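# Set the held scoop down beside the litter pan

## Task

The scoop is already in the left gripper. Put it down on the table right next to the litter pan, touching only the table, with its concave side facing up, and leave it resting without moving. Every other object must finish no farther than roughly a generous thumb-width from its starting spot and rotated only a little. Nothing counts as placed if it stays put only because the robot is still holding or propping it at the end.

## Robot and tools

Robot: two arms, left_arm and right_arm, each with six joints and a two-finger gripper. At the start the left gripper already grips the scoop. The arm names are labels only; they do not tell you which side of a picture an arm appears on.

Frame: every printed pose uses one shared scene frame. Its origin sits at table-top height, midway between the arms, roughly 5 to 10 cm in from the table's near edge. +x runs away from the robot across the table, +z is up, and left_arm sits toward +y. Positions are in metres and orientations are quaternions written w, x, y, z. The reported hand position may be somewhat wrong, more so when the arm is stretched far. For each gripper, the fingers extend along its own +z axis and close along its own y axis; the reported point lies between the pads, about 1 cm back from the fingertips.

Tool execute_actions. Argument actions is a list holding zero or one item. An empty list moves nothing and just reports the present state. A motion item is {"rows": [...], "steps": n}: rows holds 1 to 15 rows, steps is 1 to 15 (default 15), each step lasting 1/30 s; row k is used on step k, and if steps exceed rows the final row keeps being applied. A wait item is {"steps": n} alone, n up to 300; it returns once n steps have elapsed since the previous result, and your own reply time is counted within them. Optional pictures (true/false) decides whether camera images come back; by default they do. A rejected call does nothing to the robot.

Row layout: exactly 14 numbers, each between -1 and 1, always covering both arms. Positions 1 to 6 are left_arm joints (waist, shoulder, elbow, wrist pitch, wrist yaw, wrist roll), position 7 is the left gripper, then positions 8 to 14 repeat that pattern for right_arm. The joint entries are offsets, not targets: they are measured from that arm's joint angles printed in the latest result that listed them (before any such result exists in the scene, or for a second call in the same reply, from wherever the arm stands when the action begins). Every row in a call shares that same reference; rows do not add up. Scaling: an entry of 1.0 equals 1.202 rad for waist, 1.258 for shoulder, 1.238 for elbow, 2.073 for wrist pitch, and 2.022 for wrist yaw and wrist roll. Joint ranges in radians: waist -2.618 to 3.054, shoulder 0.000 to 3.142, elbow 0.000 to 3.142, wrist pitch -1.571 to 1.571, wrist yaw -1.571 to 1.571, wrist roll -2.094 to 2.094. A call is rejected if any joint would end more than 0.036 rad outside its range; real limits may differ from these by up to 0.036 rad, and a joint pushed beyond its real limit stops there, reported as "joint sent to its limit" (possibly referring to an earlier, still running action). An all-zero joint part is not a pause: it drives the arm back to the reference angles. The gripper entry is absolute, not an offset: +1 fully open, -1 fully shut.

Motion limits: each step, a joint target may lead the measured angle by at most 0.202 rad (waist), 0.258 (shoulder), 0.238 (elbow), 0.573 (wrist pitch), 0.522 (wrist yaw and roll), and targets that would move a gripper over 70 mm from where it is get scaled down. Friction may leave a joint up to 0.031 rad short, and smaller requests may not move it at all. After an action ends, arms keep heading for the last row until they settle or a step is HELD.

Gripping: grip_measured is the finger motor position on the -1 to +1 scale. Pads touch each other near -0.94, and each millimetre of object width adds about 0.0208; each gripper carries a fixed reading offset of up to 0.02. Sending a value below the object's width reading squeezes harder, up to roughly 50 to 62 N per pad. Keep repeating the closing value while you still want to hold. The opening figure in Joint positions is in metres, 0.093 open to 0.000 shut; on a held rigid part it can sit up to about 12 mm below the part's width.

Result lines: the state line gives left_arm and right_arm poses; Joint positions and Joint velocities give per-arm angles (rad) plus opening (m) and their rates; joint torques are raw drive outputs with offsets and noise. "joint command not followed" means a clearance check altered or blocked joint targets; HELD marks steps whose row was not fully sent. MOTOR HOT appears from 75 °C; OVER-TEMPERATURE FAULT means an arm was stopped (at 90 °C for 10 s, and at 100 °C the arm goes limp and falls). Holding a load warms motors, even while you think.

Tool zoom_image: camera is one of cam_high, cam_low, cam_left_wrist, cam_right_wrist (each image 504x504); region is [x0, y0, x1, y1] in pixels of that camera's latest image, top-left is (0, 0), at most 504 by 504. It returns an enlarged view.

Tool finished_scene: pass scene, the number of the current scene. It is final, starts whatever comes next, and reports success. Ending a reply without any tool call stops everything.

Suggested order: look, lower the scoop beside the pan with its hollow upward, open the left gripper, lift clear, confirm by image that the scoop sits still on the table alone and nothing else shifted, then finish.

Avoid: dropping the scoop from height, slamming or shoving things, knocking anything off the table, arms striking or pressing each other, and contact with the bar beneath the bases or the plate behind it (up to 3 cm above the table, no warning). Brief outside tugs on the held scoop or pushes on loose items can occur.

Each tool is called after "Emit:" in YAML: its name, and indented under it one key for each argument.

## Session

Emit:
execute_actions:
  actions: []

Scene clock: 0.00 s of 4200.00 s.
left_arm: end_effector_position=(+0.2923, +0.3981, +0.2216) grip_measured=-0.673 end_effector_quat_wxyz=(+0.518, +0.575, +0.385, +0.503) | right_arm: end_effector_position=(+0.3713, -0.2623, +0.3903) grip_measured=+0.986 end_effector_quat_wxyz=(+0.640, +0.109, +0.739, +0.181)
Joint positions: left_arm=[0.735 1.145 0.259 0.915 1.025 1.731 0.013] | right_arm=[ 0.287  1.1    1.087 -0.106  0.081  0.431  0.093]
Joint velocities: left_arm=[-0.007 -0.007  0.007  0.022 -0.022  0.051 -0.001] | right_arm=[-0.007  0.002 -0.037  0.007 -0.037  0.022 -0.002]
Joint torques (N m, as the arm reports them, + toward a larger angle): no reading

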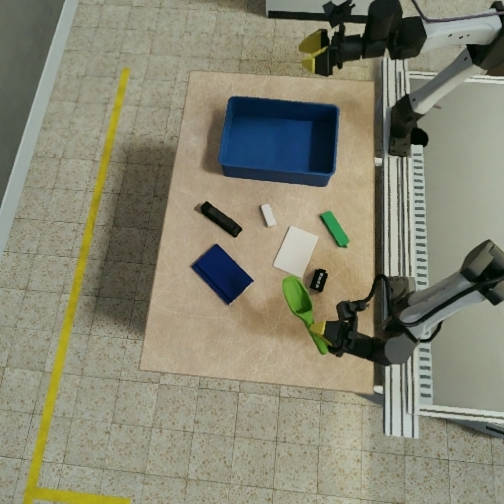

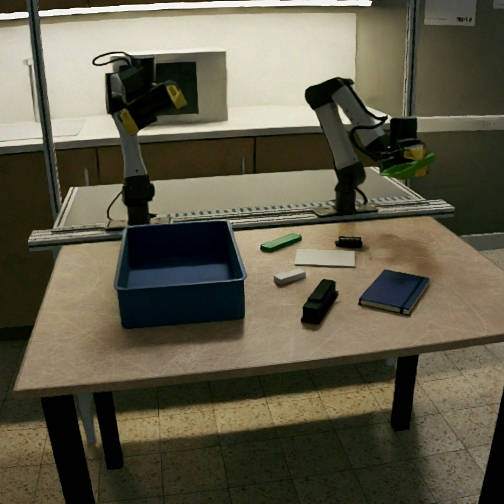

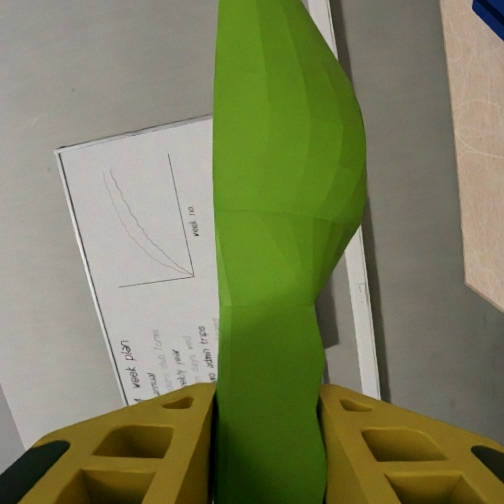

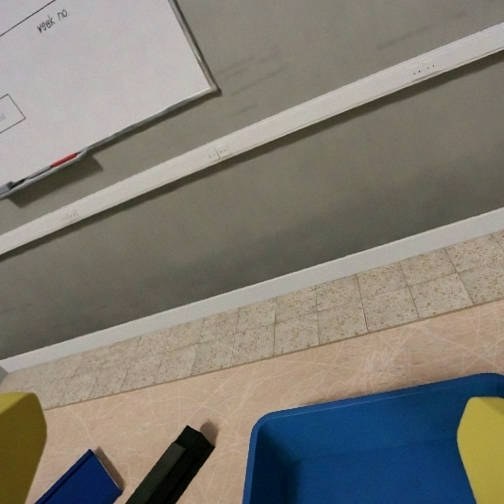

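Emit:
execute_actions:
  actions:
    - {"rows":[[-1,0.3,0.4,-0.08,0.135,0,-1,0,0,0,0,0,0,1]]}
  pictures: false

Emit:
execute_actions:
  actions:
    - {"steps":20}
  pictures: false

Emit:
execute_actions:
  actions:
    - {"rows":[[-0.03,0.04,0.02,0,0,0,-1,0,0,0,0,0,0,1],[-0.05,0.08,0.03,0,0,0,-1,0,0,0,0,0,0,1],[-0.07,0.12,0.05,0,0,0,-1,0,0,0,0,0,0,1],[-0.09,0.16,0.06,0,0,0,-1,0,0,0,0,0,0,1],[-0.11,0.2,0.08,0,0,0,-1,0,0,0,0,0,0,1],[-0.13,0.24,0.09,0,0,0,-1,0,0,0,0,0,0,1],[-0.15,0.28,0.1,0,0,0,-1,0,0,0,0,0,0,1],[-0.15,0.31,0.11,0,0,0,-1,0,0,0,0,0,0,1],[-0.15,0.34,0.12,0,0,0,-1,0,0,0,0,0,0,1],[-0.15,0.36,0.12,0,0,0,-1,0,0,0,0,0,0,1],[-0.15,0.38,0.12,0,0,0,-1,0,0,0,0,0,0,1]]}
  pictures: false

Emit:
execute_actions:
  actions:
    - {"steps":20}

Scene clock: 11.43 s of 4200.00 s.
left_arm: end_effector_position=(+0.3128, +0.0748, +0.2669) grip_measured=-0.673 end_effector_quat_wxyz=(+0.703, +0.703, -0.022, +0.107) | right_arm: end_effector_position=(+0.3713, -0.2623, +0.3903) grip_measured=+0.986 end_effector_quat_wxyz=(+0.640, +0.109, +0.739, +0.181)
Joint positions: left_arm=[-0.269  1.525  0.752  0.769  1.263  1.731  0.013] | right_arm=[ 0.287  1.1    1.087 -0.106  0.081  0.431  0.093]
Joint velocities: left_arm=[-2.107 -0.007  0.007 -0.095  0.095  0.007  0.   ] | right_arm=[ 0.002 -0.002 -0.012  0.051 -0.007 -0.037  0.   ]
Joint torques (N m, as the arm reports them, + toward a larger angle): left_arm=[ 0.   -7.61  8.18  1.83  0.32 -0.08] | right_arm=[ 0.09 -3.9   8.    1.89  0.05  0.16]
Steps of this call (steps 1 to 90: nothing new was sent; then 7.93 s passed at rest; steps 91 to 105: all 15 steps of this action). Readings (joint positions):
91: left_arm=[0.706 1.185 0.296 0.894 1.064 1.731] | right_arm=[0.287 1.100 1.087 -0.106 0.081 0.431]
92: left_arm=[0.638 1.272 0.375 0.868 1.112 1.731] | right_arm=[0.287 1.100 1.087 -0.106 0.081 0.431]
94: left_arm=[0.501 1.443 0.552 0.825 1.171 1.731] | right_arm=[0.287 1.100 1.087 -0.106 0.081 0.431]
98: left_arm=[0.240 1.527 0.735 0.784 1.213 1.731] | right_arm=[0.287 1.100 1.087 -0.106 0.081 0.431]
105: the state above

Scene clock: 12.10 s of 4200.00 s.
left_arm: end_effector_position=(+0.2543, +0.0147, +0.2655) grip_measured=-0.673 end_effector_quat_wxyz=(+0.708, +0.698, -0.106, +0.021) | right_arm: end_effector_position=(+0.3713, -0.2623, +0.3903) grip_measured=+0.986 end_effector_quat_wxyz=(+0.640, +0.109, +0.739, +0.181)
Joint positions: left_arm=[-0.479  1.525  0.752  0.765  1.293  1.731  0.013] | right_arm=[ 0.287  1.1    1.087 -0.106  0.081  0.431  0.093]
Joint velocities: left_arm=[-0.002 -0.012 -0.022  0.037 -0.051 -0.051  0.   ] | right_arm=[ 0.012 -0.002 -0.027 -0.007  0.037 -0.037  0.001]
Joint torques (N m, as the arm reports them, + toward a larger angle): left_arm=[ 0.95 -7.47  8.12  1.72  0.13 -0.08] | right_arm=[ 0.06 -3.91  7.97  1.89  0.03  0.16]
Steps of this call (steps 1 to 20: the robot went on to your last target). Readings (joint positions):
1: left_arm=[-0.343 1.525 0.752 0.767 1.266 1.731] | right_arm=[0.287 1.100 1.087 -0.106 0.081 0.431]
2: left_arm=[-0.409 1.525 0.752 0.766 1.272 1.731] | right_arm=[0.287 1.100 1.087 -0.106 0.081 0.431]
4: left_arm=[-0.480 1.525 0.752 0.765 1.287 1.731] | right_arm=[0.287 1.100 1.087 -0.106 0.081 0.431]
8: left_arm=[-0.481 1.525 0.752 0.765 1.293 1.731] | right_arm=[0.287 1.100 1.087 -0.106 0.081 0.431]
20: the state above

Scene clock: 12.60 s of 4200.00 s.
left_arm: end_effector_position=(+0.2497, -0.0599, +0.1305) grip_measured=-0.672 end_effector_quat_wxyz=(+0.651, +0.740, -0.054, -0.163) | right_arm: end_effector_position=(+0.3713, -0.2623, +0.3903) grip_measured=+0.986 end_effector_quat_wxyz=(+0.640, +0.109, +0.739, +0.181)
Joint positions: left_arm=[-0.662  2.008  0.877  0.756  1.292  1.731  0.013] | right_arm=[ 0.287  1.1    1.087 -0.106  0.081  0.431  0.093]
Joint velocities: left_arm=[ 0.002 -0.007 -0.002 -0.11   0.081  0.007  0.   ] | right_arm=[-0.002 -0.017 -0.002 -0.007 -0.051  0.022 -0.001]
Joint torques (N m, as the arm reports them, + toward a larger angle): left_arm=[  0.28 -11.47   8.18   2.09   0.3   -0.07] | right_arm=[ 0.06 -3.94  8.01  1.88  0.05  0.15]
Steps of this call (steps 1 to 15: all 15 steps of this action). Readings (joint positions):
1: left_arm=[-0.482 1.529 0.753 0.767 1.293 1.731] | right_arm=[0.287 1.100 1.087 -0.106 0.081 0.431]
2: left_arm=[-0.491 1.544 0.760 0.770 1.294 1.731] | right_arm=[0.287 1.100 1.087 -0.106 0.081 0.431]
4: left_arm=[-0.528 1.612 0.793 0.777 1.295 1.731] | right_arm=[0.287 1.100 1.087 -0.106 0.081 0.431]
8: left_arm=[-0.627 1.819 0.862 0.780 1.293 1.731] | right_arm=[0.287 1.100 1.087 -0.106 0.081 0.431]
15: the state above

Scene clock: 13.27 s of 4200.00 s.
left_arm: end_effector_position=(+0.2504, -0.0603, +0.1318) grip_measured=-0.672 end_effector_quat_wxyz=(+0.652, +0.739, -0.056, -0.161) | right_arm: end_effector_position=(+0.3713, -0.2623, +0.3903) grip_measured=+0.986 end_effector_quat_wxyz=(+0.640, +0.109, +0.739, +0.181)
Joint positions: left_arm=[-0.662  2.008  0.881  0.758  1.292  1.731  0.013] | right_arm=[ 0.287  1.1    1.087 -0.106  0.081  0.431  0.093]
Joint velocities: left_arm=[-0.012  0.007  0.002  0.022  0.022  0.125 -0.   ] | right_arm=[ 0.002 -0.007  0.017  0.081 -0.066  0.007 -0.001]
Joint torques (N m, as the arm reports them, + toward a larger angle): left_arm=[  0.24 -11.52   8.02   2.05   0.3   -0.07] | right_arm=[ 0.07 -3.91  7.96  1.88  0.05  0.17]
Steps of this call (steps 1 to 15: the robot went on to your last target; steps 16 to 20: nothing new was sent). Readings (joint positions):
1: left_arm=[-0.662 2.008 0.878 0.757 1.292 1.731] | right_arm=[0.287 1.100 1.087 -0.106 0.081 0.431]
2: left_arm=[-0.662 2.008 0.880 0.758 1.292 1.731] | right_arm=[0.287 1.100 1.087 -0.106 0.081 0.431]
4: left_arm=[-0.662 2.008 0.881 0.758 1.292 1.731] | right_arm=[0.287 1.100 1.087 -0.106 0.081 0.431]
8: left_arm=[-0.662 2.008 0.881 0.758 1.292 1.731] | right_arm=[0.287 1.100 1.087 -0.106 0.081 0.431]
20: the state above
All arms were judged still, so your last target was given up. Only a new action makes them travel on or press farther. Fingers that are still opening or closing keep moving.

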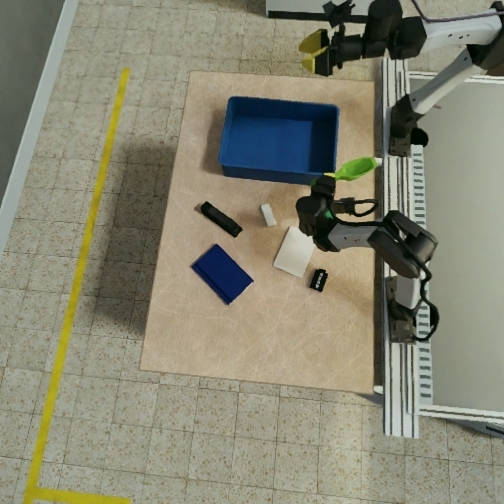

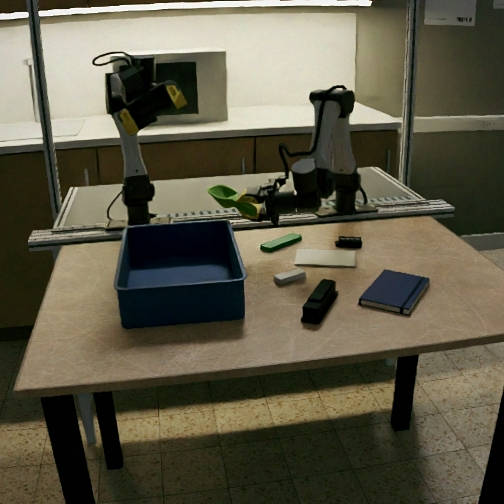

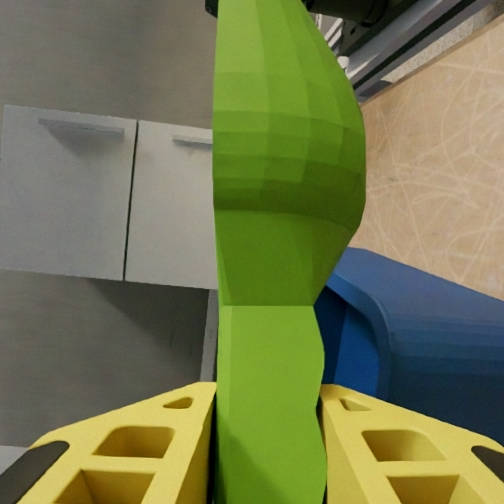

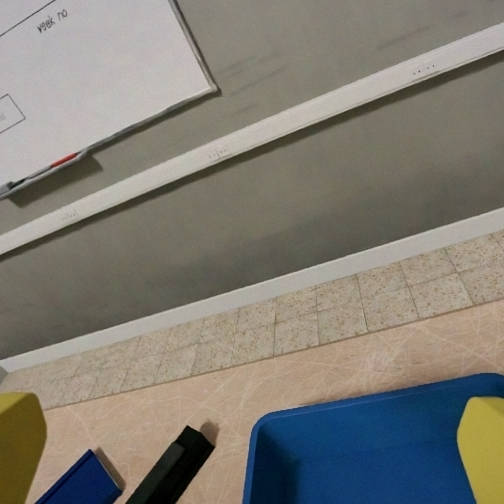

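Emit:
execute_actions:
  actions:
    - {"rows":[[0.02,0.01,0.04,-0.05,-0.02,0.04,-1,0,0,0,0,0,0,1],[0.03,0.02,0.07,-0.1,-0.03,0.07,-1,0,0,0,0,0,0,1],[0.05,0.03,0.1,-0.15,-0.04,0.1,-1,0,0,0,0,0,0,1],[0.06,0.045,0.13,-0.2,-0.05,0.13,-1,0,0,0,0,0,0,1],[0.07,0.06,0.16,-0.24,-0.06,0.16,-1,0,0,0,0,0,0,1],[0.08,0.075,0.18,-0.27,-0.07,0.175,-1,0,0,0,0,0,0,1]]}
  pictures: false

Emit:
execute_actions:
  actions:
    - {"steps":20}

Scene clock: 24.53 s of 4200.00 s.
left_arm: end_effector_position=(+0.3207, -0.0481, +0.1134) grip_measured=-0.672 end_effector_quat_wxyz=(+0.617, +0.780, -0.017, -0.102) | right_arm: end_effector_position=(+0.3713, -0.2623, +0.3903) grip_measured=+0.986 end_effector_quat_wxyz=(+0.640, +0.109, +0.739, +0.181)
Joint positions: left_arm=[-0.564  2.076  1.11   0.295  1.206  2.037  0.013] | right_arm=[ 0.287  1.1    1.087 -0.106  0.081  0.431  0.093]
Joint velocities: left_arm=[ 0.007 -0.012  0.042 -0.125  0.022  0.11   0.001] | right_arm=[-0.002 -0.007  0.012 -0.022 -0.007 -0.007 -0.001]
Joint torques (N m, as the arm reports them, + toward a larger angle): left_arm=[ -0.25 -10.07   6.48   0.81  -0.03   0.26] | right_arm=[ 0.04 -3.92  8.    1.88  0.05  0.16]
Steps of this call (steps 1 to 90: nothing new was sent; then 7.77 s passed at rest; steps 91 to 105: all 15 steps of this action). Readings (joint positions):
91: left_arm=[-0.662 2.008 0.886 0.743 1.290 1.743] | right_arm=[0.287 1.100 1.087 -0.106 0.081 0.431]
92: left_arm=[-0.659 2.009 0.901 0.709 1.285 1.766] | right_arm=[0.287 1.100 1.087 -0.106 0.081 0.431]
94: left_arm=[-0.642 2.023 0.961 0.604 1.266 1.832] | right_arm=[0.287 1.100 1.087 -0.106 0.081 0.431]
98: left_arm=[-0.583 2.071 1.084 0.392 1.201 1.973] | right_arm=[0.287 1.100 1.087 -0.106 0.081 0.431]
105: the state above

Scene clock: 25.20 s of 4200.00 s.
left_arm: end_effector_position=(+0.3199, -0.0479, +0.1134) grip_measured=-0.672 end_effector_quat_wxyz=(+0.617, +0.780, -0.021, -0.103) | right_arm: end_effector_position=(+0.3713, -0.2623, +0.3903) grip_measured=+0.986 end_effector_quat_wxyz=(+0.640, +0.109, +0.739, +0.181)
Joint positions: left_arm=[-0.564  2.076  1.114  0.282  1.211  2.051  0.013] | right_arm=[ 0.287  1.1    1.087 -0.106  0.081  0.431  0.093]
Joint velocities: left_arm=[-0.022  0.007  0.002 -0.066 -0.007  0.007 -0.   ] | right_arm=[-0.017  0.002  0.022 -0.066  0.007  0.051  0.   ]
Joint torques (N m, as the arm reports them, + toward a larger angle): left_arm=[ -0.24 -10.1    6.42   0.79  -0.08   0.27] | right_arm=[ 0.04 -3.92  7.94  1.88  0.04  0.17]
Steps of this call (steps 1 to 20: the robot went on to your last target). Readings (joint positions):
1: left_arm=[-0.564 2.076 1.111 0.292 1.206 2.040] | right_arm=[0.287 1.100 1.087 -0.106 0.081 0.431]
2: left_arm=[-0.564 2.076 1.112 0.290 1.206 2.042] | right_arm=[0.287 1.100 1.087 -0.106 0.081 0.431]
4: left_arm=[-0.564 2.076 1.113 0.287 1.208 2.046] | right_arm=[0.287 1.100 1.087 -0.106 0.081 0.431]
8: left_arm=[-0.564 2.076 1.113 0.284 1.209 2.049] | right_arm=[0.287 1.100 1.087 -0.106 0.081 0.431]
20: the state above

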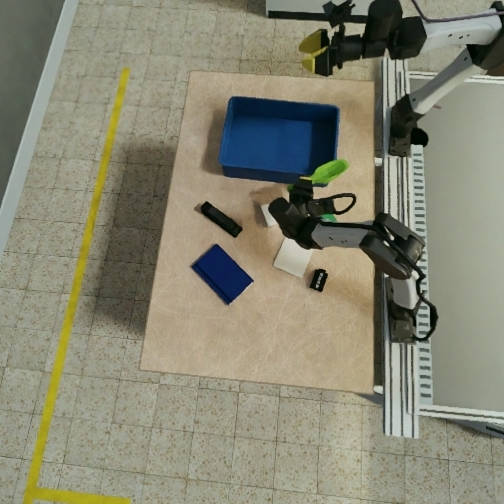

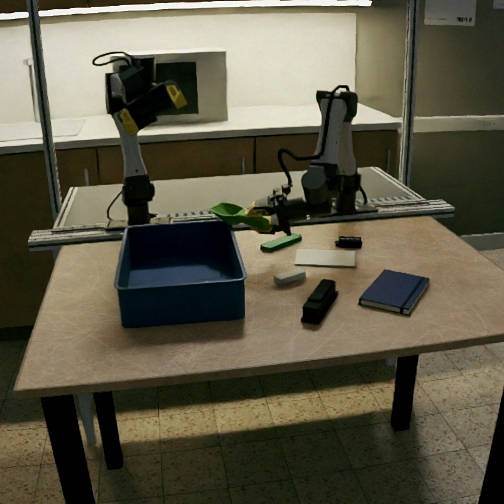

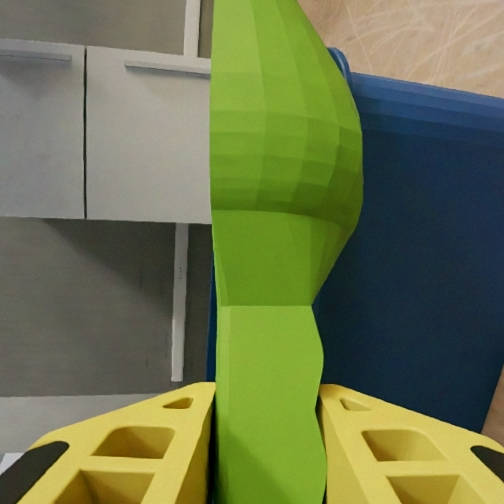

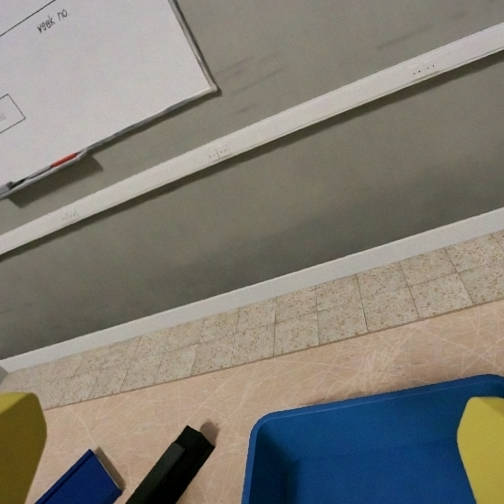

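Emit:
execute_actions:
  actions:
    - {"rows":[[0,-0.05,0,0,0,0,-1,0,0,0,0,0,0,1],[0,-0.1,0,0,0,0,-1,0,0,0,0,0,0,1],[0,-0.15,0,0.03,0,0,-1,0,0,0,0,0,0,1],[0,-0.2,0,0.06,0,0,-1,0,0,0,0,0,0,1],[0,-0.25,0,0.09,0,0,-1,0,0,0,0,0,0,1],[0,-0.3,0,0.12,-0.1,0,-1,0,0,0,0,0,0,1],[-0.1,-0.3,-0.05,0.12,-0.2,-0.05,-1,0,0,0,0,0,0,1],[-0.2,-0.3,-0.1,0.12,-0.3,-0.1,-1,0,0,0,0,0,0,1],[-0.3,-0.3,-0.15,0.12,-0.4,-0.15,-1,0,0,0,0,0,0,1],[-0.4,-0.3,-0.2,0.12,-0.5,-0.2,-1,0,0,0,0,0,0,1],[-0.5,-0.3,-0.25,0.12,-0.6,-0.25,-1,0,0,0,0,0,0,1],[-0.6,-0.3,-0.3,0.12,-0.7,-0.3,-1,0,0,0,0,0,0,1],[-0.7,-0.3,-0.33,0.12,-0.8,-0.35,-1,0,0,0,0,0,0,1],[-0.78,-0.3,-0.33,0.12,-0.9,-0.37,-1,0,0,0,0,0,0,1]]}
  pictures: false

Emit:
execute_actions:
  actions:
    - {"steps":40}

Scene clock: 33.47 s of 4200.00 s.
left_arm: end_effector_position=(+0.2222, -0.1211, +0.1931) grip_measured=-0.672 end_effector_quat_wxyz=(+0.618, +0.782, +0.073, +0.031) | right_arm: end_effector_position=(+0.3713, -0.2623, +0.3903) grip_measured=+0.986 end_effector_quat_wxyz=(+0.640, +0.109, +0.739, +0.181)
Joint positions: left_arm=[-0.991  1.659  0.836  0.536  0.506  1.644  0.013] | right_arm=[ 0.287  1.1    1.087 -0.106  0.081  0.431  0.093]
Joint velocities: left_arm=[-1.453  0.159 -1.106 -0.037 -2.205 -1.604 -0.   ] | right_arm=[-0.002  0.017 -0.017 -0.007 -0.051  0.007 -0.001]
Joint torques (N m, as the arm reports them, + toward a larger angle): left_arm=[-0.9  -7.25  6.84  2.55  0.35 -0.13] | right_arm=[ 0.03 -3.9   7.98  1.88  0.05  0.15]
Steps of this call (steps 1 to 15: the robot went on to your last target; steps 16 to 90: nothing new was sent; then 4.77 s passed at rest; steps 91 to 105: all 15 steps of this action). Readings (joint positions):
91: left_arm=[-0.564 2.067 1.114 0.283 1.212 2.050] | right_arm=[0.287 1.100 1.087 -0.106 0.081 0.431]
92: left_arm=[-0.564 2.050 1.113 0.275 1.210 2.050] | right_arm=[0.287 1.100 1.087 -0.106 0.081 0.431]
94: left_arm=[-0.564 1.979 1.107 0.280 1.206 2.050] | right_arm=[0.287 1.100 1.087 -0.106 0.081 0.431]
98: left_arm=[-0.602 1.774 1.084 0.393 1.030 2.005] | right_arm=[0.287 1.100 1.087 -0.106 0.081 0.431]
105: the state above

Scene clock: 34.80 s of 4200.00 s.
left_arm: end_effector_position=(+0.1564, -0.1152, +0.1205) grip_measured=-0.672 end_effector_quat_wxyz=(+0.519, +0.765, +0.306, +0.230) | right_arm: end_effector_position=(+0.3713, -0.2623, +0.3903) grip_measured=+0.986 end_effector_quat_wxyz=(+0.640, +0.109, +0.739, +0.181)
Joint positions: left_arm=[-1.511  1.706  0.713  0.515 -0.595  1.311  0.013] | right_arm=[ 0.287  1.1    1.087 -0.106  0.081  0.431  0.093]
Joint velocities: left_arm=[-0.002  0.002  0.007  0.095 -0.051  0.007 -0.002] | right_arm=[ 0.002 -0.007 -0.002  0.037 -0.007 -0.095 -0.   ]
Joint torques (N m, as the arm reports them, + toward a larger angle): left_arm=[ 0.79 -9.59  7.01  2.74 -0.13 -0.16] | right_arm=[ 0.02 -3.91  8.    1.88  0.05  0.16]
Steps of this call (steps 1 to 40: the robot went on to your last target). Readings (joint positions):
1: left_arm=[-1.049 1.666 0.798 0.536 0.417 1.586] | right_arm=[0.287 1.100 1.087 -0.106 0.081 0.431]
2: left_arm=[-1.115 1.675 0.766 0.533 0.316 1.531] | right_arm=[0.287 1.100 1.087 -0.106 0.081 0.431]
4: left_arm=[-1.262 1.695 0.726 0.519 0.115 1.452] | right_arm=[0.287 1.100 1.087 -0.106 0.081 0.431]
8: left_arm=[-1.509 1.706 0.713 0.508 -0.244 1.370] | right_arm=[0.287 1.100 1.087 -0.106 0.081 0.431]
40: the state above

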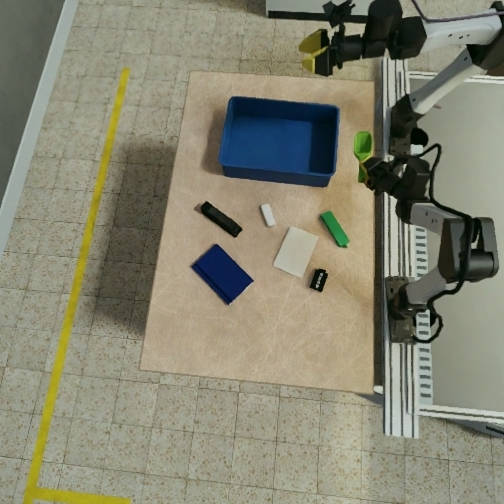

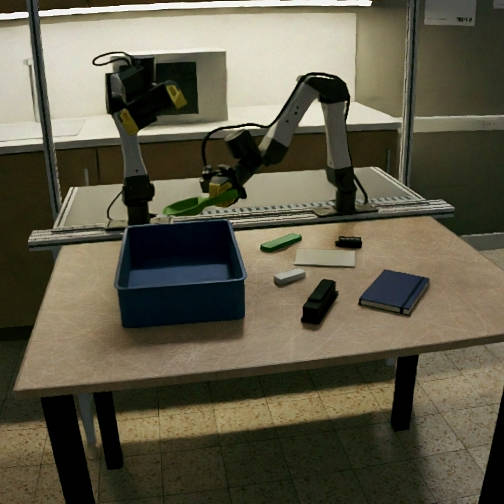

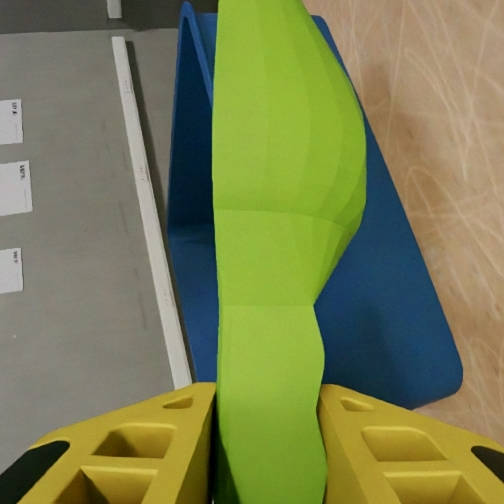

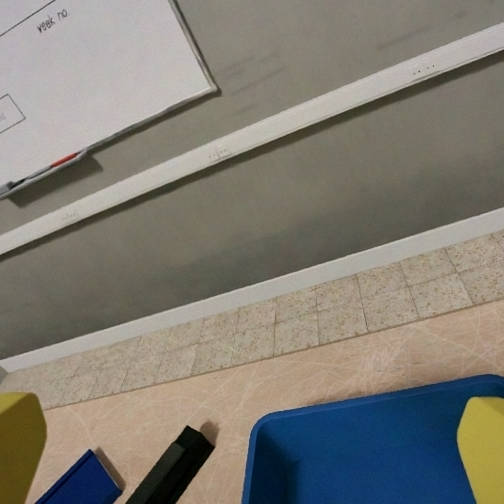

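Emit:
execute_actions:
  actions:
    - {"rows":[[0,0.02,0,0.02,0,-0.02,-1,0,0,0,0,0,0,1],[0,0.04,0,0.03,0,-0.04,-1,0,0,0,0,0,0,1],[0,0.06,0,0.04,0,-0.06,-1,0,0,0,0,0,0,1],[0,0.08,0,0.05,0,-0.08,-1,0,0,0,0,0,0,1],[0,0.1,0,0.06,0,-0.1,-1,0,0,0,0,0,0,1],[0,0.12,0,0.07,0,-0.1,-1,0,0,0,0,0,0,1],[0,0.14,0,0.08,0,-0.1,-1,0,0,0,0,0,0,1],[0,0.16,0,0.09,0,-0.1,-1,0,0,0,0,0,0,1],[0,0.18,0,0.1,0,-0.1,-1,0,0,0,0,0,0,1]]}
  pictures: false

Emit:
execute_actions:
  actions:
    - {"steps":20}

Scene clock: 38.97 s of 4200.00 s.
left_arm: end_effector_position=(+0.1591, -0.1232, +0.0576) grip_measured=-0.672 end_effector_quat_wxyz=(+0.512, +0.751, +0.371, +0.190) | right_arm: end_effector_position=(+0.3713, -0.2623, +0.3903) grip_measured=+0.986 end_effector_quat_wxyz=(+0.640, +0.109, +0.739, +0.181)
Joint positions: left_arm=[-1.511  1.929  0.713  0.674 -0.595  1.129  0.013] | right_arm=[ 0.287  1.1    1.087 -0.106  0.081  0.431  0.093]
Joint velocities: left_arm=[-0.002 -0.002  0.002  0.33   0.051 -0.095  0.   ] | right_arm=[ 0.012  0.022 -0.002  0.051  0.007 -0.037 -0.001]
Joint torques (N m, as the arm reports them, + toward a larger angle): left_arm=[-0.02 -9.92  6.53  2.56 -0.04 -0.16] | right_arm=[ 0.07 -3.9   7.96  1.88  0.05  0.17]
Steps of this call (steps 1 to 15: the robot went on to your last target; steps 16 to 90: nothing new was sent; then 0.67 s passed at rest; steps 91 to 105: all 15 steps of this action). Readings (joint positions):
91: left_arm=[-1.511 1.707 0.713 0.518 -0.595 1.306] | right_arm=[0.287 1.100 1.087 -0.106 0.081 0.431]
92: left_arm=[-1.511 1.713 0.713 0.528 -0.595 1.294] | right_arm=[0.287 1.100 1.087 -0.106 0.081 0.431]
94: left_arm=[-1.511 1.741 0.713 0.561 -0.595 1.253] | right_arm=[0.287 1.100 1.087 -0.106 0.081 0.431]
98: left_arm=[-1.511 1.845 0.713 0.626 -0.595 1.172] | right_arm=[0.287 1.100 1.087 -0.106 0.081 0.431]
105: the state above

Scene clock: 39.63 s of 4200.00 s.
left_arm: end_effector_position=(+0.1594, -0.1266, +0.0636) grip_measured=-0.672 end_effector_quat_wxyz=(+0.526, +0.740, +0.377, +0.183) | right_arm: end_effector_position=(+0.3713, -0.2623, +0.3903) grip_measured=+0.986 end_effector_quat_wxyz=(+0.640, +0.109, +0.739, +0.181)
Joint positions: left_arm=[-1.511  1.929  0.713  0.706 -0.595  1.117  0.013] | right_arm=[ 0.287  1.1    1.087 -0.106  0.081  0.431  0.093]
Joint velocities: left_arm=[-0.012 -0.002  0.002  0.037 -0.022 -0.066  0.   ] | right_arm=[-0.017 -0.007 -0.012 -0.051  0.007 -0.037  0.   ]
Joint torques (N m, as the arm reports them, + toward a larger angle): left_arm=[-0.02 -9.95  6.47  2.72 -0.04 -0.14] | right_arm=[ 0.05 -3.92  8.    1.88  0.04  0.16]
Steps of this call (steps 1 to 20: the robot went on to your last target). Readings (joint positions):
1: left_arm=[-1.511 1.929 0.713 0.682 -0.595 1.126] | right_arm=[0.287 1.100 1.087 -0.106 0.081 0.431]
2: left_arm=[-1.511 1.929 0.713 0.688 -0.595 1.124] | right_arm=[0.287 1.100 1.087 -0.106 0.081 0.431]
4: left_arm=[-1.511 1.929 0.713 0.695 -0.595 1.121] | right_arm=[0.287 1.100 1.087 -0.106 0.081 0.431]
8: left_arm=[-1.511 1.929 0.713 0.702 -0.595 1.119] | right_arm=[0.287 1.100 1.087 -0.106 0.081 0.431]
20: the state above

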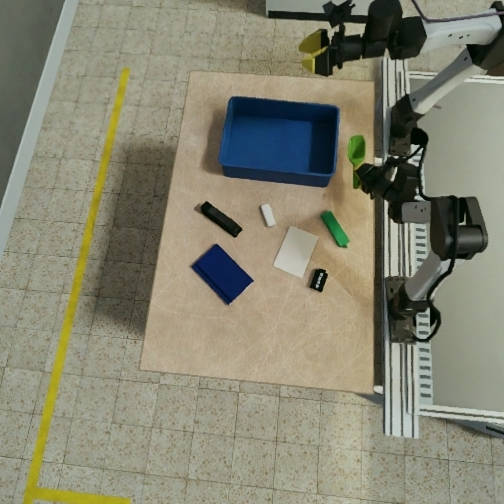

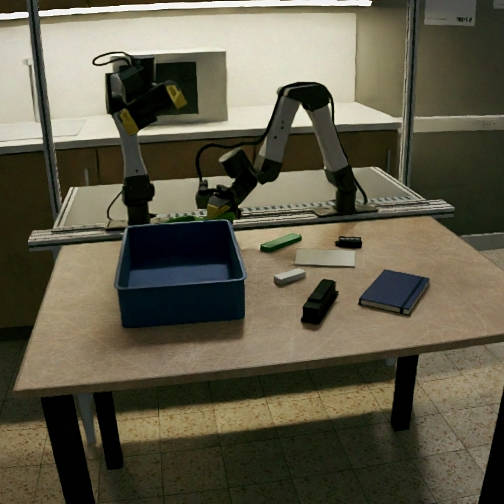

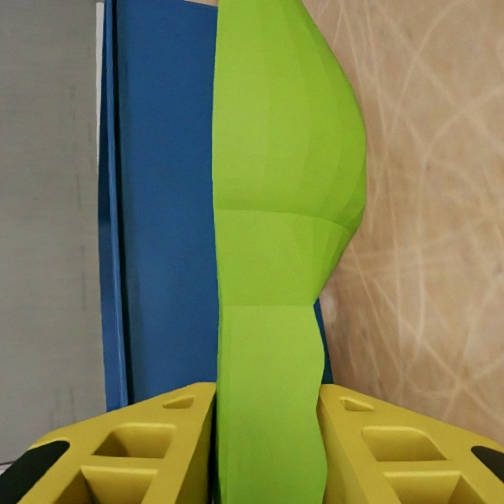

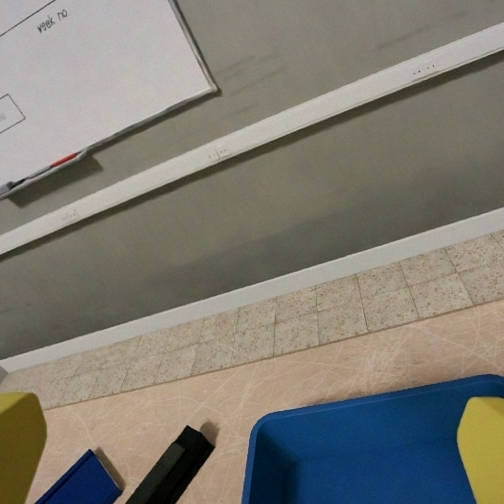

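Emit:
execute_actions:
  actions:
    - {"rows":[[0.02,0.015,0,0,0,0,-1,0,0,0,0,0,0,1],[0.03,0.025,0,0,0,0,-1,0,0,0,0,0,0,1],[0.04,0.035,0,0,0,0,-1,0,0,0,0,0,0,1],[0.04,0.045,0,0,0,0,-1,0,0,0,0,0,0,1],[0.04,0.055,0,0,0,0,-1,0,0,0,0,0,0,1],[0.04,0.055,0,0,0,0,-1,0,0,0,0,0,0,1],[0.04,0.055,0,0,0,0,-1,0,0,0,0,0,0,1],[0.04,0.055,0,0,0,0,-1,0,0,0,0,0,0,1],[0.04,0.055,0,0,0,0,-0.6,0,0,0,0,0,0,1],[0.04,0.055,0,0,0,0,-0.52,0,0,0,0,0,0,1],[0.04,0.055,0,0,0,0,-0.45,0,0,0,0,0,0,1],[0.04,0.055,0,0,0,0,-0.38,0,0,0,0,0,0,1],[0.04,0.055,0,0,0,0,-0.3,0,0,0,0,0,0,1],[0.04,0.055,0,0,0,0,-0.22,0,0,0,0,0,0,1],[0.04,0.055,0,0,0,0,-0.15,0,0,0,0,0,0,1]]}
  pictures: false

Emit:
execute_actions:
  actions:
    - {"steps":15}

Scene clock: 45.13 s of 4200.00 s.
left_arm: end_effector_position=(+0.1754, -0.1159, +0.0392) grip_measured=-0.183 end_effector_quat_wxyz=(+0.498, +0.748, +0.389, +0.200) | right_arm: end_effector_position=(+0.3713, -0.2623, +0.3903) grip_measured=+0.986 end_effector_quat_wxyz=(+0.640, +0.109, +0.739, +0.181)
Joint positions: left_arm=[-1.472  1.988  0.713  0.704 -0.595  1.117  0.036] | right_arm=[ 0.287  1.1    1.087 -0.106  0.081  0.431  0.093]
Joint velocities: left_arm=[-0.002 -0.017  0.007  0.037  0.037  0.007  0.065] | right_arm=[-0.022 -0.007 -0.002 -0.007 -0.051 -0.066  0.002]
Joint torques (N m, as the arm reports them, + toward a larger angle): left_arm=[ 0.76 -9.34  6.01  2.5  -0.07 -0.06] | right_arm=[ 0.02 -3.88  7.98  1.88  0.05  0.16]
Steps of this call (steps 1 to 15: the robot went on to your last target; steps 16 to 90: nothing new was sent; then 2.00 s passed at rest; steps 91 to 105: all 15 steps of this action). Readings (joint positions):
91: left_arm=[-1.510 1.929 0.713 0.707 -0.595 1.117] | right_arm=[0.287 1.100 1.087 -0.106 0.081 0.431]
92: left_arm=[-1.507 1.931 0.713 0.707 -0.595 1.117] | right_arm=[0.287 1.100 1.087 -0.106 0.081 0.431]
94: left_arm=[-1.494 1.942 0.713 0.709 -0.595 1.117] | right_arm=[0.287 1.100 1.087 -0.106 0.081 0.431]
98: left_arm=[-1.473 1.982 0.713 0.706 -0.595 1.117] | right_arm=[0.287 1.100 1.087 -0.106 0.081 0.431]
105: the state above

Scene clock: 45.63 s of 4200.00 s.
left_arm: end_effector_position=(+0.1754, -0.1159, +0.0392) grip_measured=-0.151 end_effector_quat_wxyz=(+0.498, +0.748, +0.389, +0.200) | right_arm: end_effector_position=(+0.3713, -0.2623, +0.3903) grip_measured=+0.986 end_effector_quat_wxyz=(+0.640, +0.109, +0.739, +0.181)
Joint positions: left_arm=[-1.472  1.988  0.713  0.704 -0.595  1.117  0.038] | right_arm=[ 0.287  1.1    1.087 -0.106  0.081  0.431  0.093]
Joint velocities: left_arm=[-0.012 -0.002  0.017 -0.022  0.051  0.022 -0.   ] | right_arm=[ 0.002 -0.012 -0.012 -0.066 -0.081 -0.037 -0.001]
Joint torques (N m, as the arm reports them, + toward a larger angle): left_arm=[ 0.78 -9.46  6.08  2.49 -0.07 -0.08] | right_arm=[ 0.05 -3.87  7.97  1.89  0.05  0.17]
Steps of this call (steps 1 to 15: the robot went on to your last target). Readings (joint positions):
1: left_arm=[-1.472 1.988 0.713 0.704 -0.595 1.117] | right_arm=[0.287 1.100 1.087 -0.106 0.081 0.431]
2: left_arm=[-1.472 1.988 0.713 0.704 -0.595 1.117] | right_arm=[0.287 1.100 1.087 -0.106 0.081 0.431]
4: left_arm=[-1.472 1.988 0.713 0.704 -0.595 1.117] | right_arm=[0.287 1.100 1.087 -0.106 0.081 0.431]
8: left_arm=[-1.472 1.988 0.713 0.704 -0.595 1.117] | right_arm=[0.287 1.100 1.087 -0.106 0.081 0.431]
15: the state above
All arms were judged still, so your last target was given up. Only a new action makes them travel on or press farther. Fingers that are still opening or closing keep moving.

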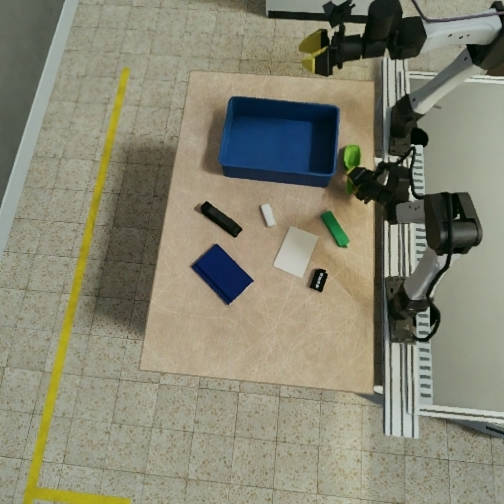

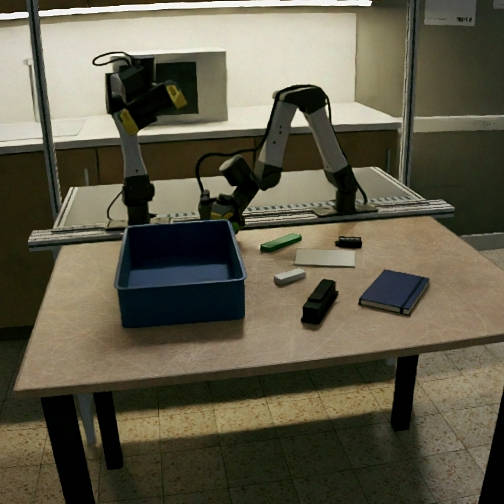

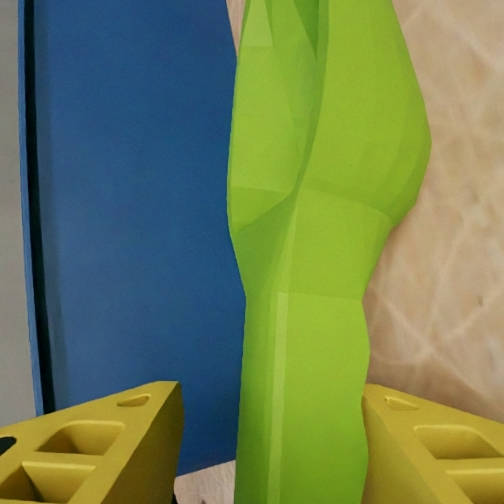

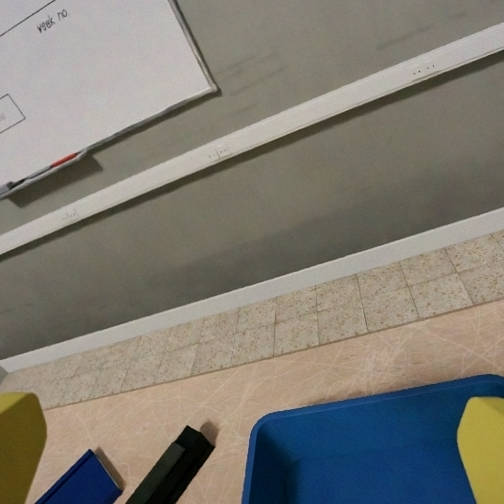

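Open a little more, then withdraw sideways.

Emit:
execute_actions:
  actions:
    - {"rows":[[0,0,0,0,0,0,-0.05,0,0,0,0,0,0,1],[0,0,0,0,0,0,0.05,0,0,0,0,0,0,1],[0,0,0,0,0,0,0.1,0,0,0,0,0,0,1],[0,0,0,0,0,0,0.1,0,0,0,0,0,0,1],[0,0,0,0,0,0,0.1,0,0,0,0,0,0,1],[-0.02,0,0,0,0,0,0.1,0,0,0,0,0,0,1],[-0.03,0,0,0,0,0,0.1,0,0,0,0,0,0,1],[-0.04,0,0,0,0,0,0.1,0,0,0,0,0,0,1],[-0.05,0,0,0,0,0,0.1,0,0,0,0,0,0,1],[-0.06,0,0,0,0,0,0.1,0,0,0,0,0,0,1],[-0.07,0,0,0,0,0,0.1,0,0,0,0,0,0,1]]}
  pictures: false

Emit:
execute_actions:
  actions:
    - {"steps":10}

Scene clock: 50.17 s of 4200.00 s.
left_arm: end_effector_position=(+0.1418, -0.1285, +0.0390) grip_measured=+0.099 end_effector_quat_wxyz=(+0.507, +0.763, +0.359, +0.181) | right_arm: end_effector_position=(+0.3713, -0.2623, +0.3903) grip_measured=+0.986 end_effector_quat_wxyz=(+0.640, +0.109, +0.739, +0.181)
Joint positions: left_arm=[-1.553  1.988  0.713  0.707 -0.596  1.117  0.05 ] | right_arm=[ 0.287  1.1    1.087 -0.106  0.081  0.431  0.093]
Joint velocities: left_arm=[-0.061 -0.012  0.012 -0.022 -0.007 -0.037 -0.001] | right_arm=[-0.012 -0.012 -0.002  0.007  0.022  0.007 -0.001]
Joint torques (N m, as the arm reports them, + toward a larger angle): left_arm=[ -0.07 -10.45   6.05   2.43  -0.05  -0.07] | right_arm=[ 0.07 -3.92  7.97  1.89  0.05  0.16]
Steps of this call (steps 1 to 90: nothing new was sent; then 1.03 s passed at rest; steps 91 to 105: all 15 steps of this action). Readings (joint positions):
91: left_arm=[-1.472 1.988 0.713 0.704 -0.595 1.117] | right_arm=[0.287 1.100 1.087 -0.106 0.081 0.431]
92: left_arm=[-1.472 1.988 0.713 0.704 -0.595 1.117] | right_arm=[0.287 1.100 1.087 -0.106 0.081 0.431]
94: left_arm=[-1.472 1.988 0.713 0.704 -0.595 1.117] | right_arm=[0.287 1.100 1.087 -0.106 0.081 0.431]
98: left_arm=[-1.485 1.988 0.713 0.704 -0.596 1.117] | right_arm=[0.287 1.100 1.087 -0.106 0.081 0.431]
105: the state above

Scene clock: 50.50 s of 4200.00 s.
left_arm: end_effector_position=(+0.1416, -0.1286, +0.0390) grip_measured=+0.099 end_effector_quat_wxyz=(+0.507, +0.763, +0.358, +0.181) | right_arm: end_effector_position=(+0.3713, -0.2623, +0.3903) grip_measured=+0.986 end_effector_quat_wxyz=(+0.640, +0.109, +0.739, +0.181)
Joint positions: left_arm=[-1.554  1.988  0.713  0.707 -0.596  1.117  0.05 ] | right_arm=[ 0.287  1.1    1.087 -0.106  0.081  0.431  0.093]
Joint velocities: left_arm=[-0.012 -0.007 -0.022 -0.022 -0.066  0.051  0.001] | right_arm=[-0.017  0.007  0.002 -0.051  0.022 -0.066 -0.   ]
Joint torques (N m, as the arm reports them, + toward a larger angle): left_arm=[ -0.29 -10.5    6.08   2.42  -0.05  -0.07] | right_arm=[ 0.04 -3.91  7.98  1.88  0.05  0.17]
Steps of this call (steps 1 to 10: the robot went on to your last target). Readings (joint positions):
1: left_arm=[-1.554 1.988 0.713 0.707 -0.596 1.117] | right_arm=[0.287 1.100 1.087 -0.106 0.081 0.431]
2: left_arm=[-1.554 1.988 0.713 0.707 -0.596 1.117] | right_arm=[0.287 1.100 1.087 -0.106 0.081 0.431]
4: left_arm=[-1.554 1.988 0.713 0.707 -0.596 1.117] | right_arm=[0.287 1.100 1.087 -0.106 0.081 0.431]
8: left_arm=[-1.554 1.988 0.713 0.707 -0.596 1.117] | right_arm=[0.287 1.100 1.087 -0.106 0.081 0.431]
10: the state above

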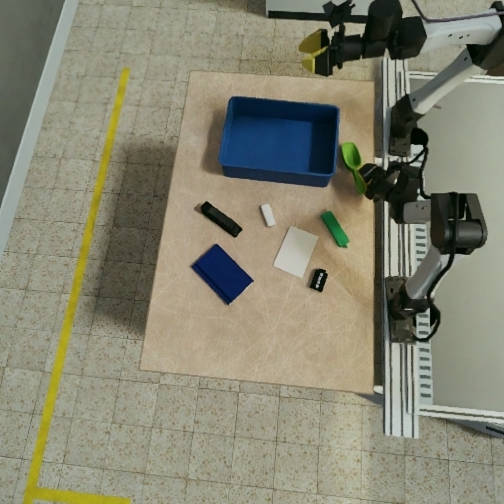

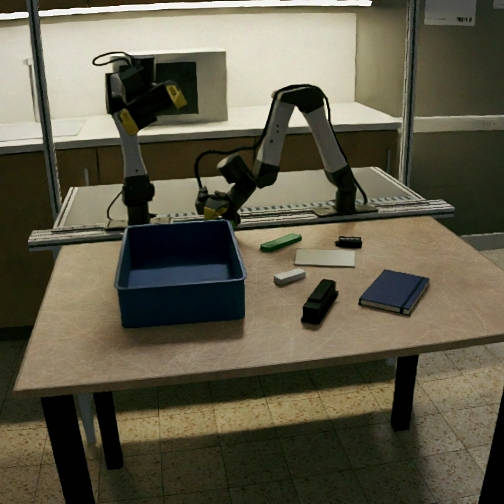

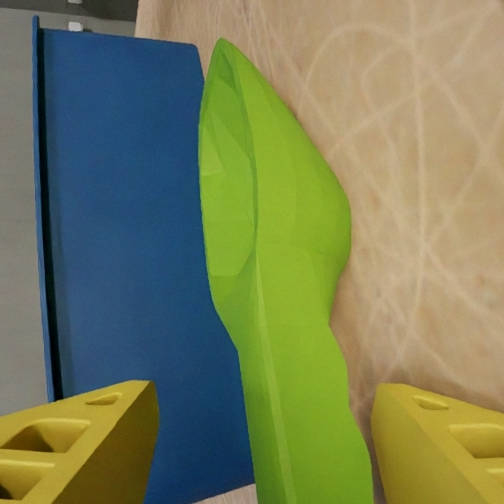

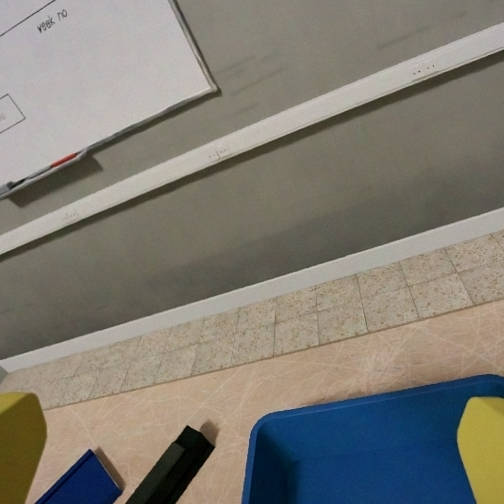

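Emit:
execute_actions:
  actions:
    - {"rows":[[0.02,-0.015,-0.02,0,0,0,0.1,0,0,0,0,0,0,1],[0.03,-0.027,-0.036,0,0,0,0.1,0,0,0,0,0,0,1],[0.04,-0.039,-0.052,0,0,0,0.1,0,0,0,0,0,0,1],[0.04,-0.051,-0.068,0,0,0,0.1,0,0,0,0,0,0,1],[0.04,-0.063,-0.084,0,0,0,0.1,0,0,0,0,0,0,1],[0.04,-0.075,-0.1,0,0,0,0.1,0,0,0,0,0,0,1],[0.04,-0.087,-0.116,0,0,0,0.1,0,0,0,0,0,0,1],[0.04,-0.099,-0.132,0,0,0,0.1,0,0,0,0,0,0,1],[0.04,-0.111,-0.148,0,0,0,0.1,0,0,0,0,0,0,1],[0.04,-0.123,-0.164,0,0,0,0.1,0,0,0,0,0,0,1],[0.04,-0.136,-0.18,0,0,0,0.1,0,0,0,0,0,0,1],[0.04,-0.149,-0.196,0,0,0,0.1,0,0,0,0,0,0,1],[0.04,-0.162,-0.212,0,0,0,0.1,0,0,0,0,0,0,1],[0.04,-0.175,-0.228,0,0,0,0.1,0,0,0,0,0,0,1],[0.04,-0.19,-0.245,0,0,0,0.1,0,0,0,0,0,0,1]]}
  pictures: false

Emit:
execute_actions:
  actions:
    - {"steps":15}

Scene clock: 58.07 s of 4200.00 s.
left_arm: end_effector_position=(+0.1485, -0.0577, +0.0412) grip_measured=+0.099 end_effector_quat_wxyz=(+0.485, +0.767, +0.371, +0.196) | right_arm: end_effector_position=(+0.3713, -0.2623, +0.3903) grip_measured=+0.986 end_effector_quat_wxyz=(+0.640, +0.109, +0.739, +0.181)
Joint positions: left_arm=[-1.515  1.786  0.464  0.709 -0.595  1.117  0.05 ] | right_arm=[ 0.287  1.1    1.087 -0.106  0.081  0.431  0.093]
Joint velocities: left_arm=[-0.002 -0.501 -0.574 -0.022 -0.007 -0.051  0.   ] | right_arm=[-0.002 -0.012  0.022  0.022 -0.066  0.007  0.   ]
Joint torques (N m, as the arm reports them, + toward a larger angle): left_arm=[ 0.78 -8.73  4.2   2.38 -0.08 -0.08] | right_arm=[ 0.01 -3.94  7.98  1.88  0.04  0.17]
Steps of this call (steps 1 to 15: the robot went on to your last target; steps 16 to 90: nothing new was sent; then 4.07 s passed at rest; steps 91 to 105: all 15 steps of this action). Readings (joint positions):
91: left_arm=[-1.553 1.986 0.713 0.708 -0.596 1.117] | right_arm=[0.287 1.100 1.087 -0.106 0.081 0.431]
92: left_arm=[-1.550 1.982 0.709 0.708 -0.596 1.117] | right_arm=[0.287 1.100 1.087 -0.106 0.081 0.431]
94: left_arm=[-1.536 1.957 0.684 0.709 -0.595 1.117] | right_arm=[0.287 1.100 1.087 -0.106 0.081 0.431]
98: left_arm=[-1.515 1.894 0.605 0.709 -0.595 1.117] | right_arm=[0.287 1.100 1.087 -0.106 0.081 0.431]
105: the state above

Scene clock: 58.57 s of 4200.00 s.
left_arm: end_effector_position=(+0.1472, -0.0480, +0.0404) grip_measured=+0.099 end_effector_quat_wxyz=(+0.482, +0.769, +0.370, +0.197) | right_arm: end_effector_position=(+0.3713, -0.2623, +0.3903) grip_measured=+0.986 end_effector_quat_wxyz=(+0.640, +0.109, +0.739, +0.181)
Joint positions: left_arm=[-1.515  1.758  0.429  0.709 -0.595  1.117  0.05 ] | right_arm=[ 0.287  1.1    1.087 -0.106  0.081  0.431  0.093]
Joint velocities: left_arm=[ 0.007  0.002  0.002 -0.022 -0.007 -0.022  0.   ] | right_arm=[-0.002 -0.007 -0.022  0.037  0.022  0.051  0.001]
Joint torques (N m, as the arm reports them, + toward a larger angle): left_arm=[ 0.86 -8.51  4.21  2.39 -0.08 -0.07] | right_arm=[-0.01 -3.91  7.97  1.87  0.04  0.16]
Steps of this call (steps 1 to 15: the robot went on to your last target). Readings (joint positions):
1: left_arm=[-1.515 1.772 0.447 0.709 -0.595 1.117] | right_arm=[0.287 1.100 1.087 -0.106 0.081 0.431]
2: left_arm=[-1.515 1.763 0.436 0.709 -0.595 1.117] | right_arm=[0.287 1.100 1.087 -0.106 0.081 0.431]
4: left_arm=[-1.515 1.758 0.429 0.709 -0.595 1.117] | right_arm=[0.287 1.100 1.087 -0.106 0.081 0.431]
8: left_arm=[-1.515 1.758 0.429 0.709 -0.595 1.117] | right_arm=[0.287 1.100 1.087 -0.106 0.081 0.431]
15: the state above

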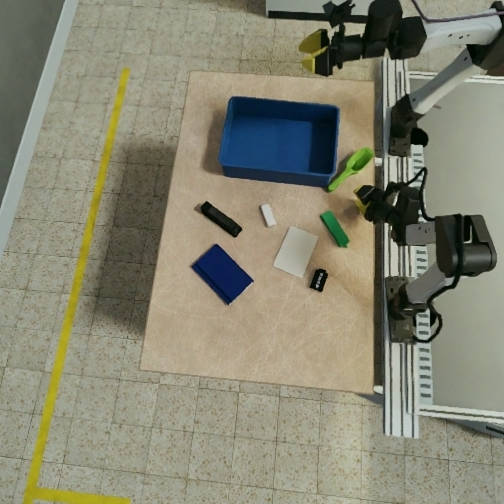

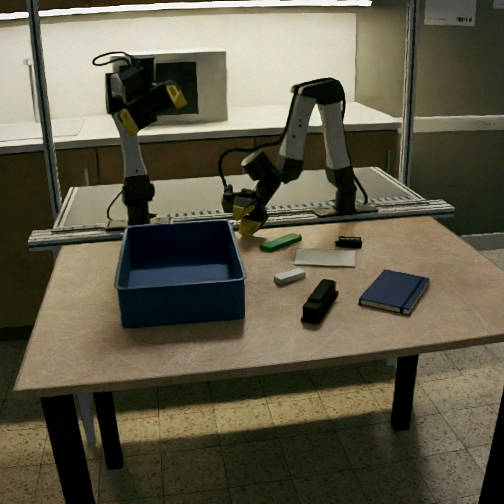

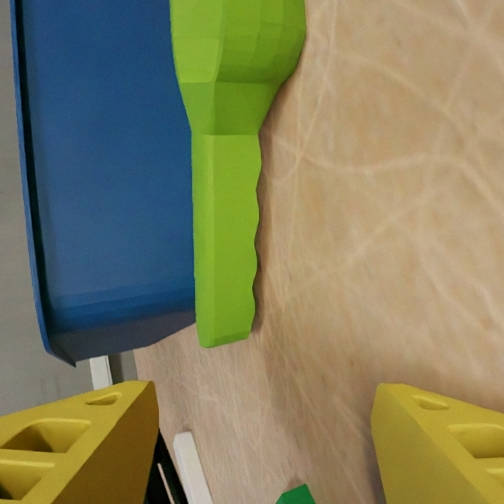

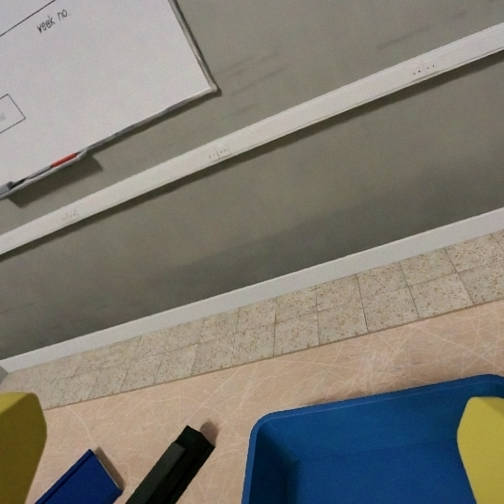

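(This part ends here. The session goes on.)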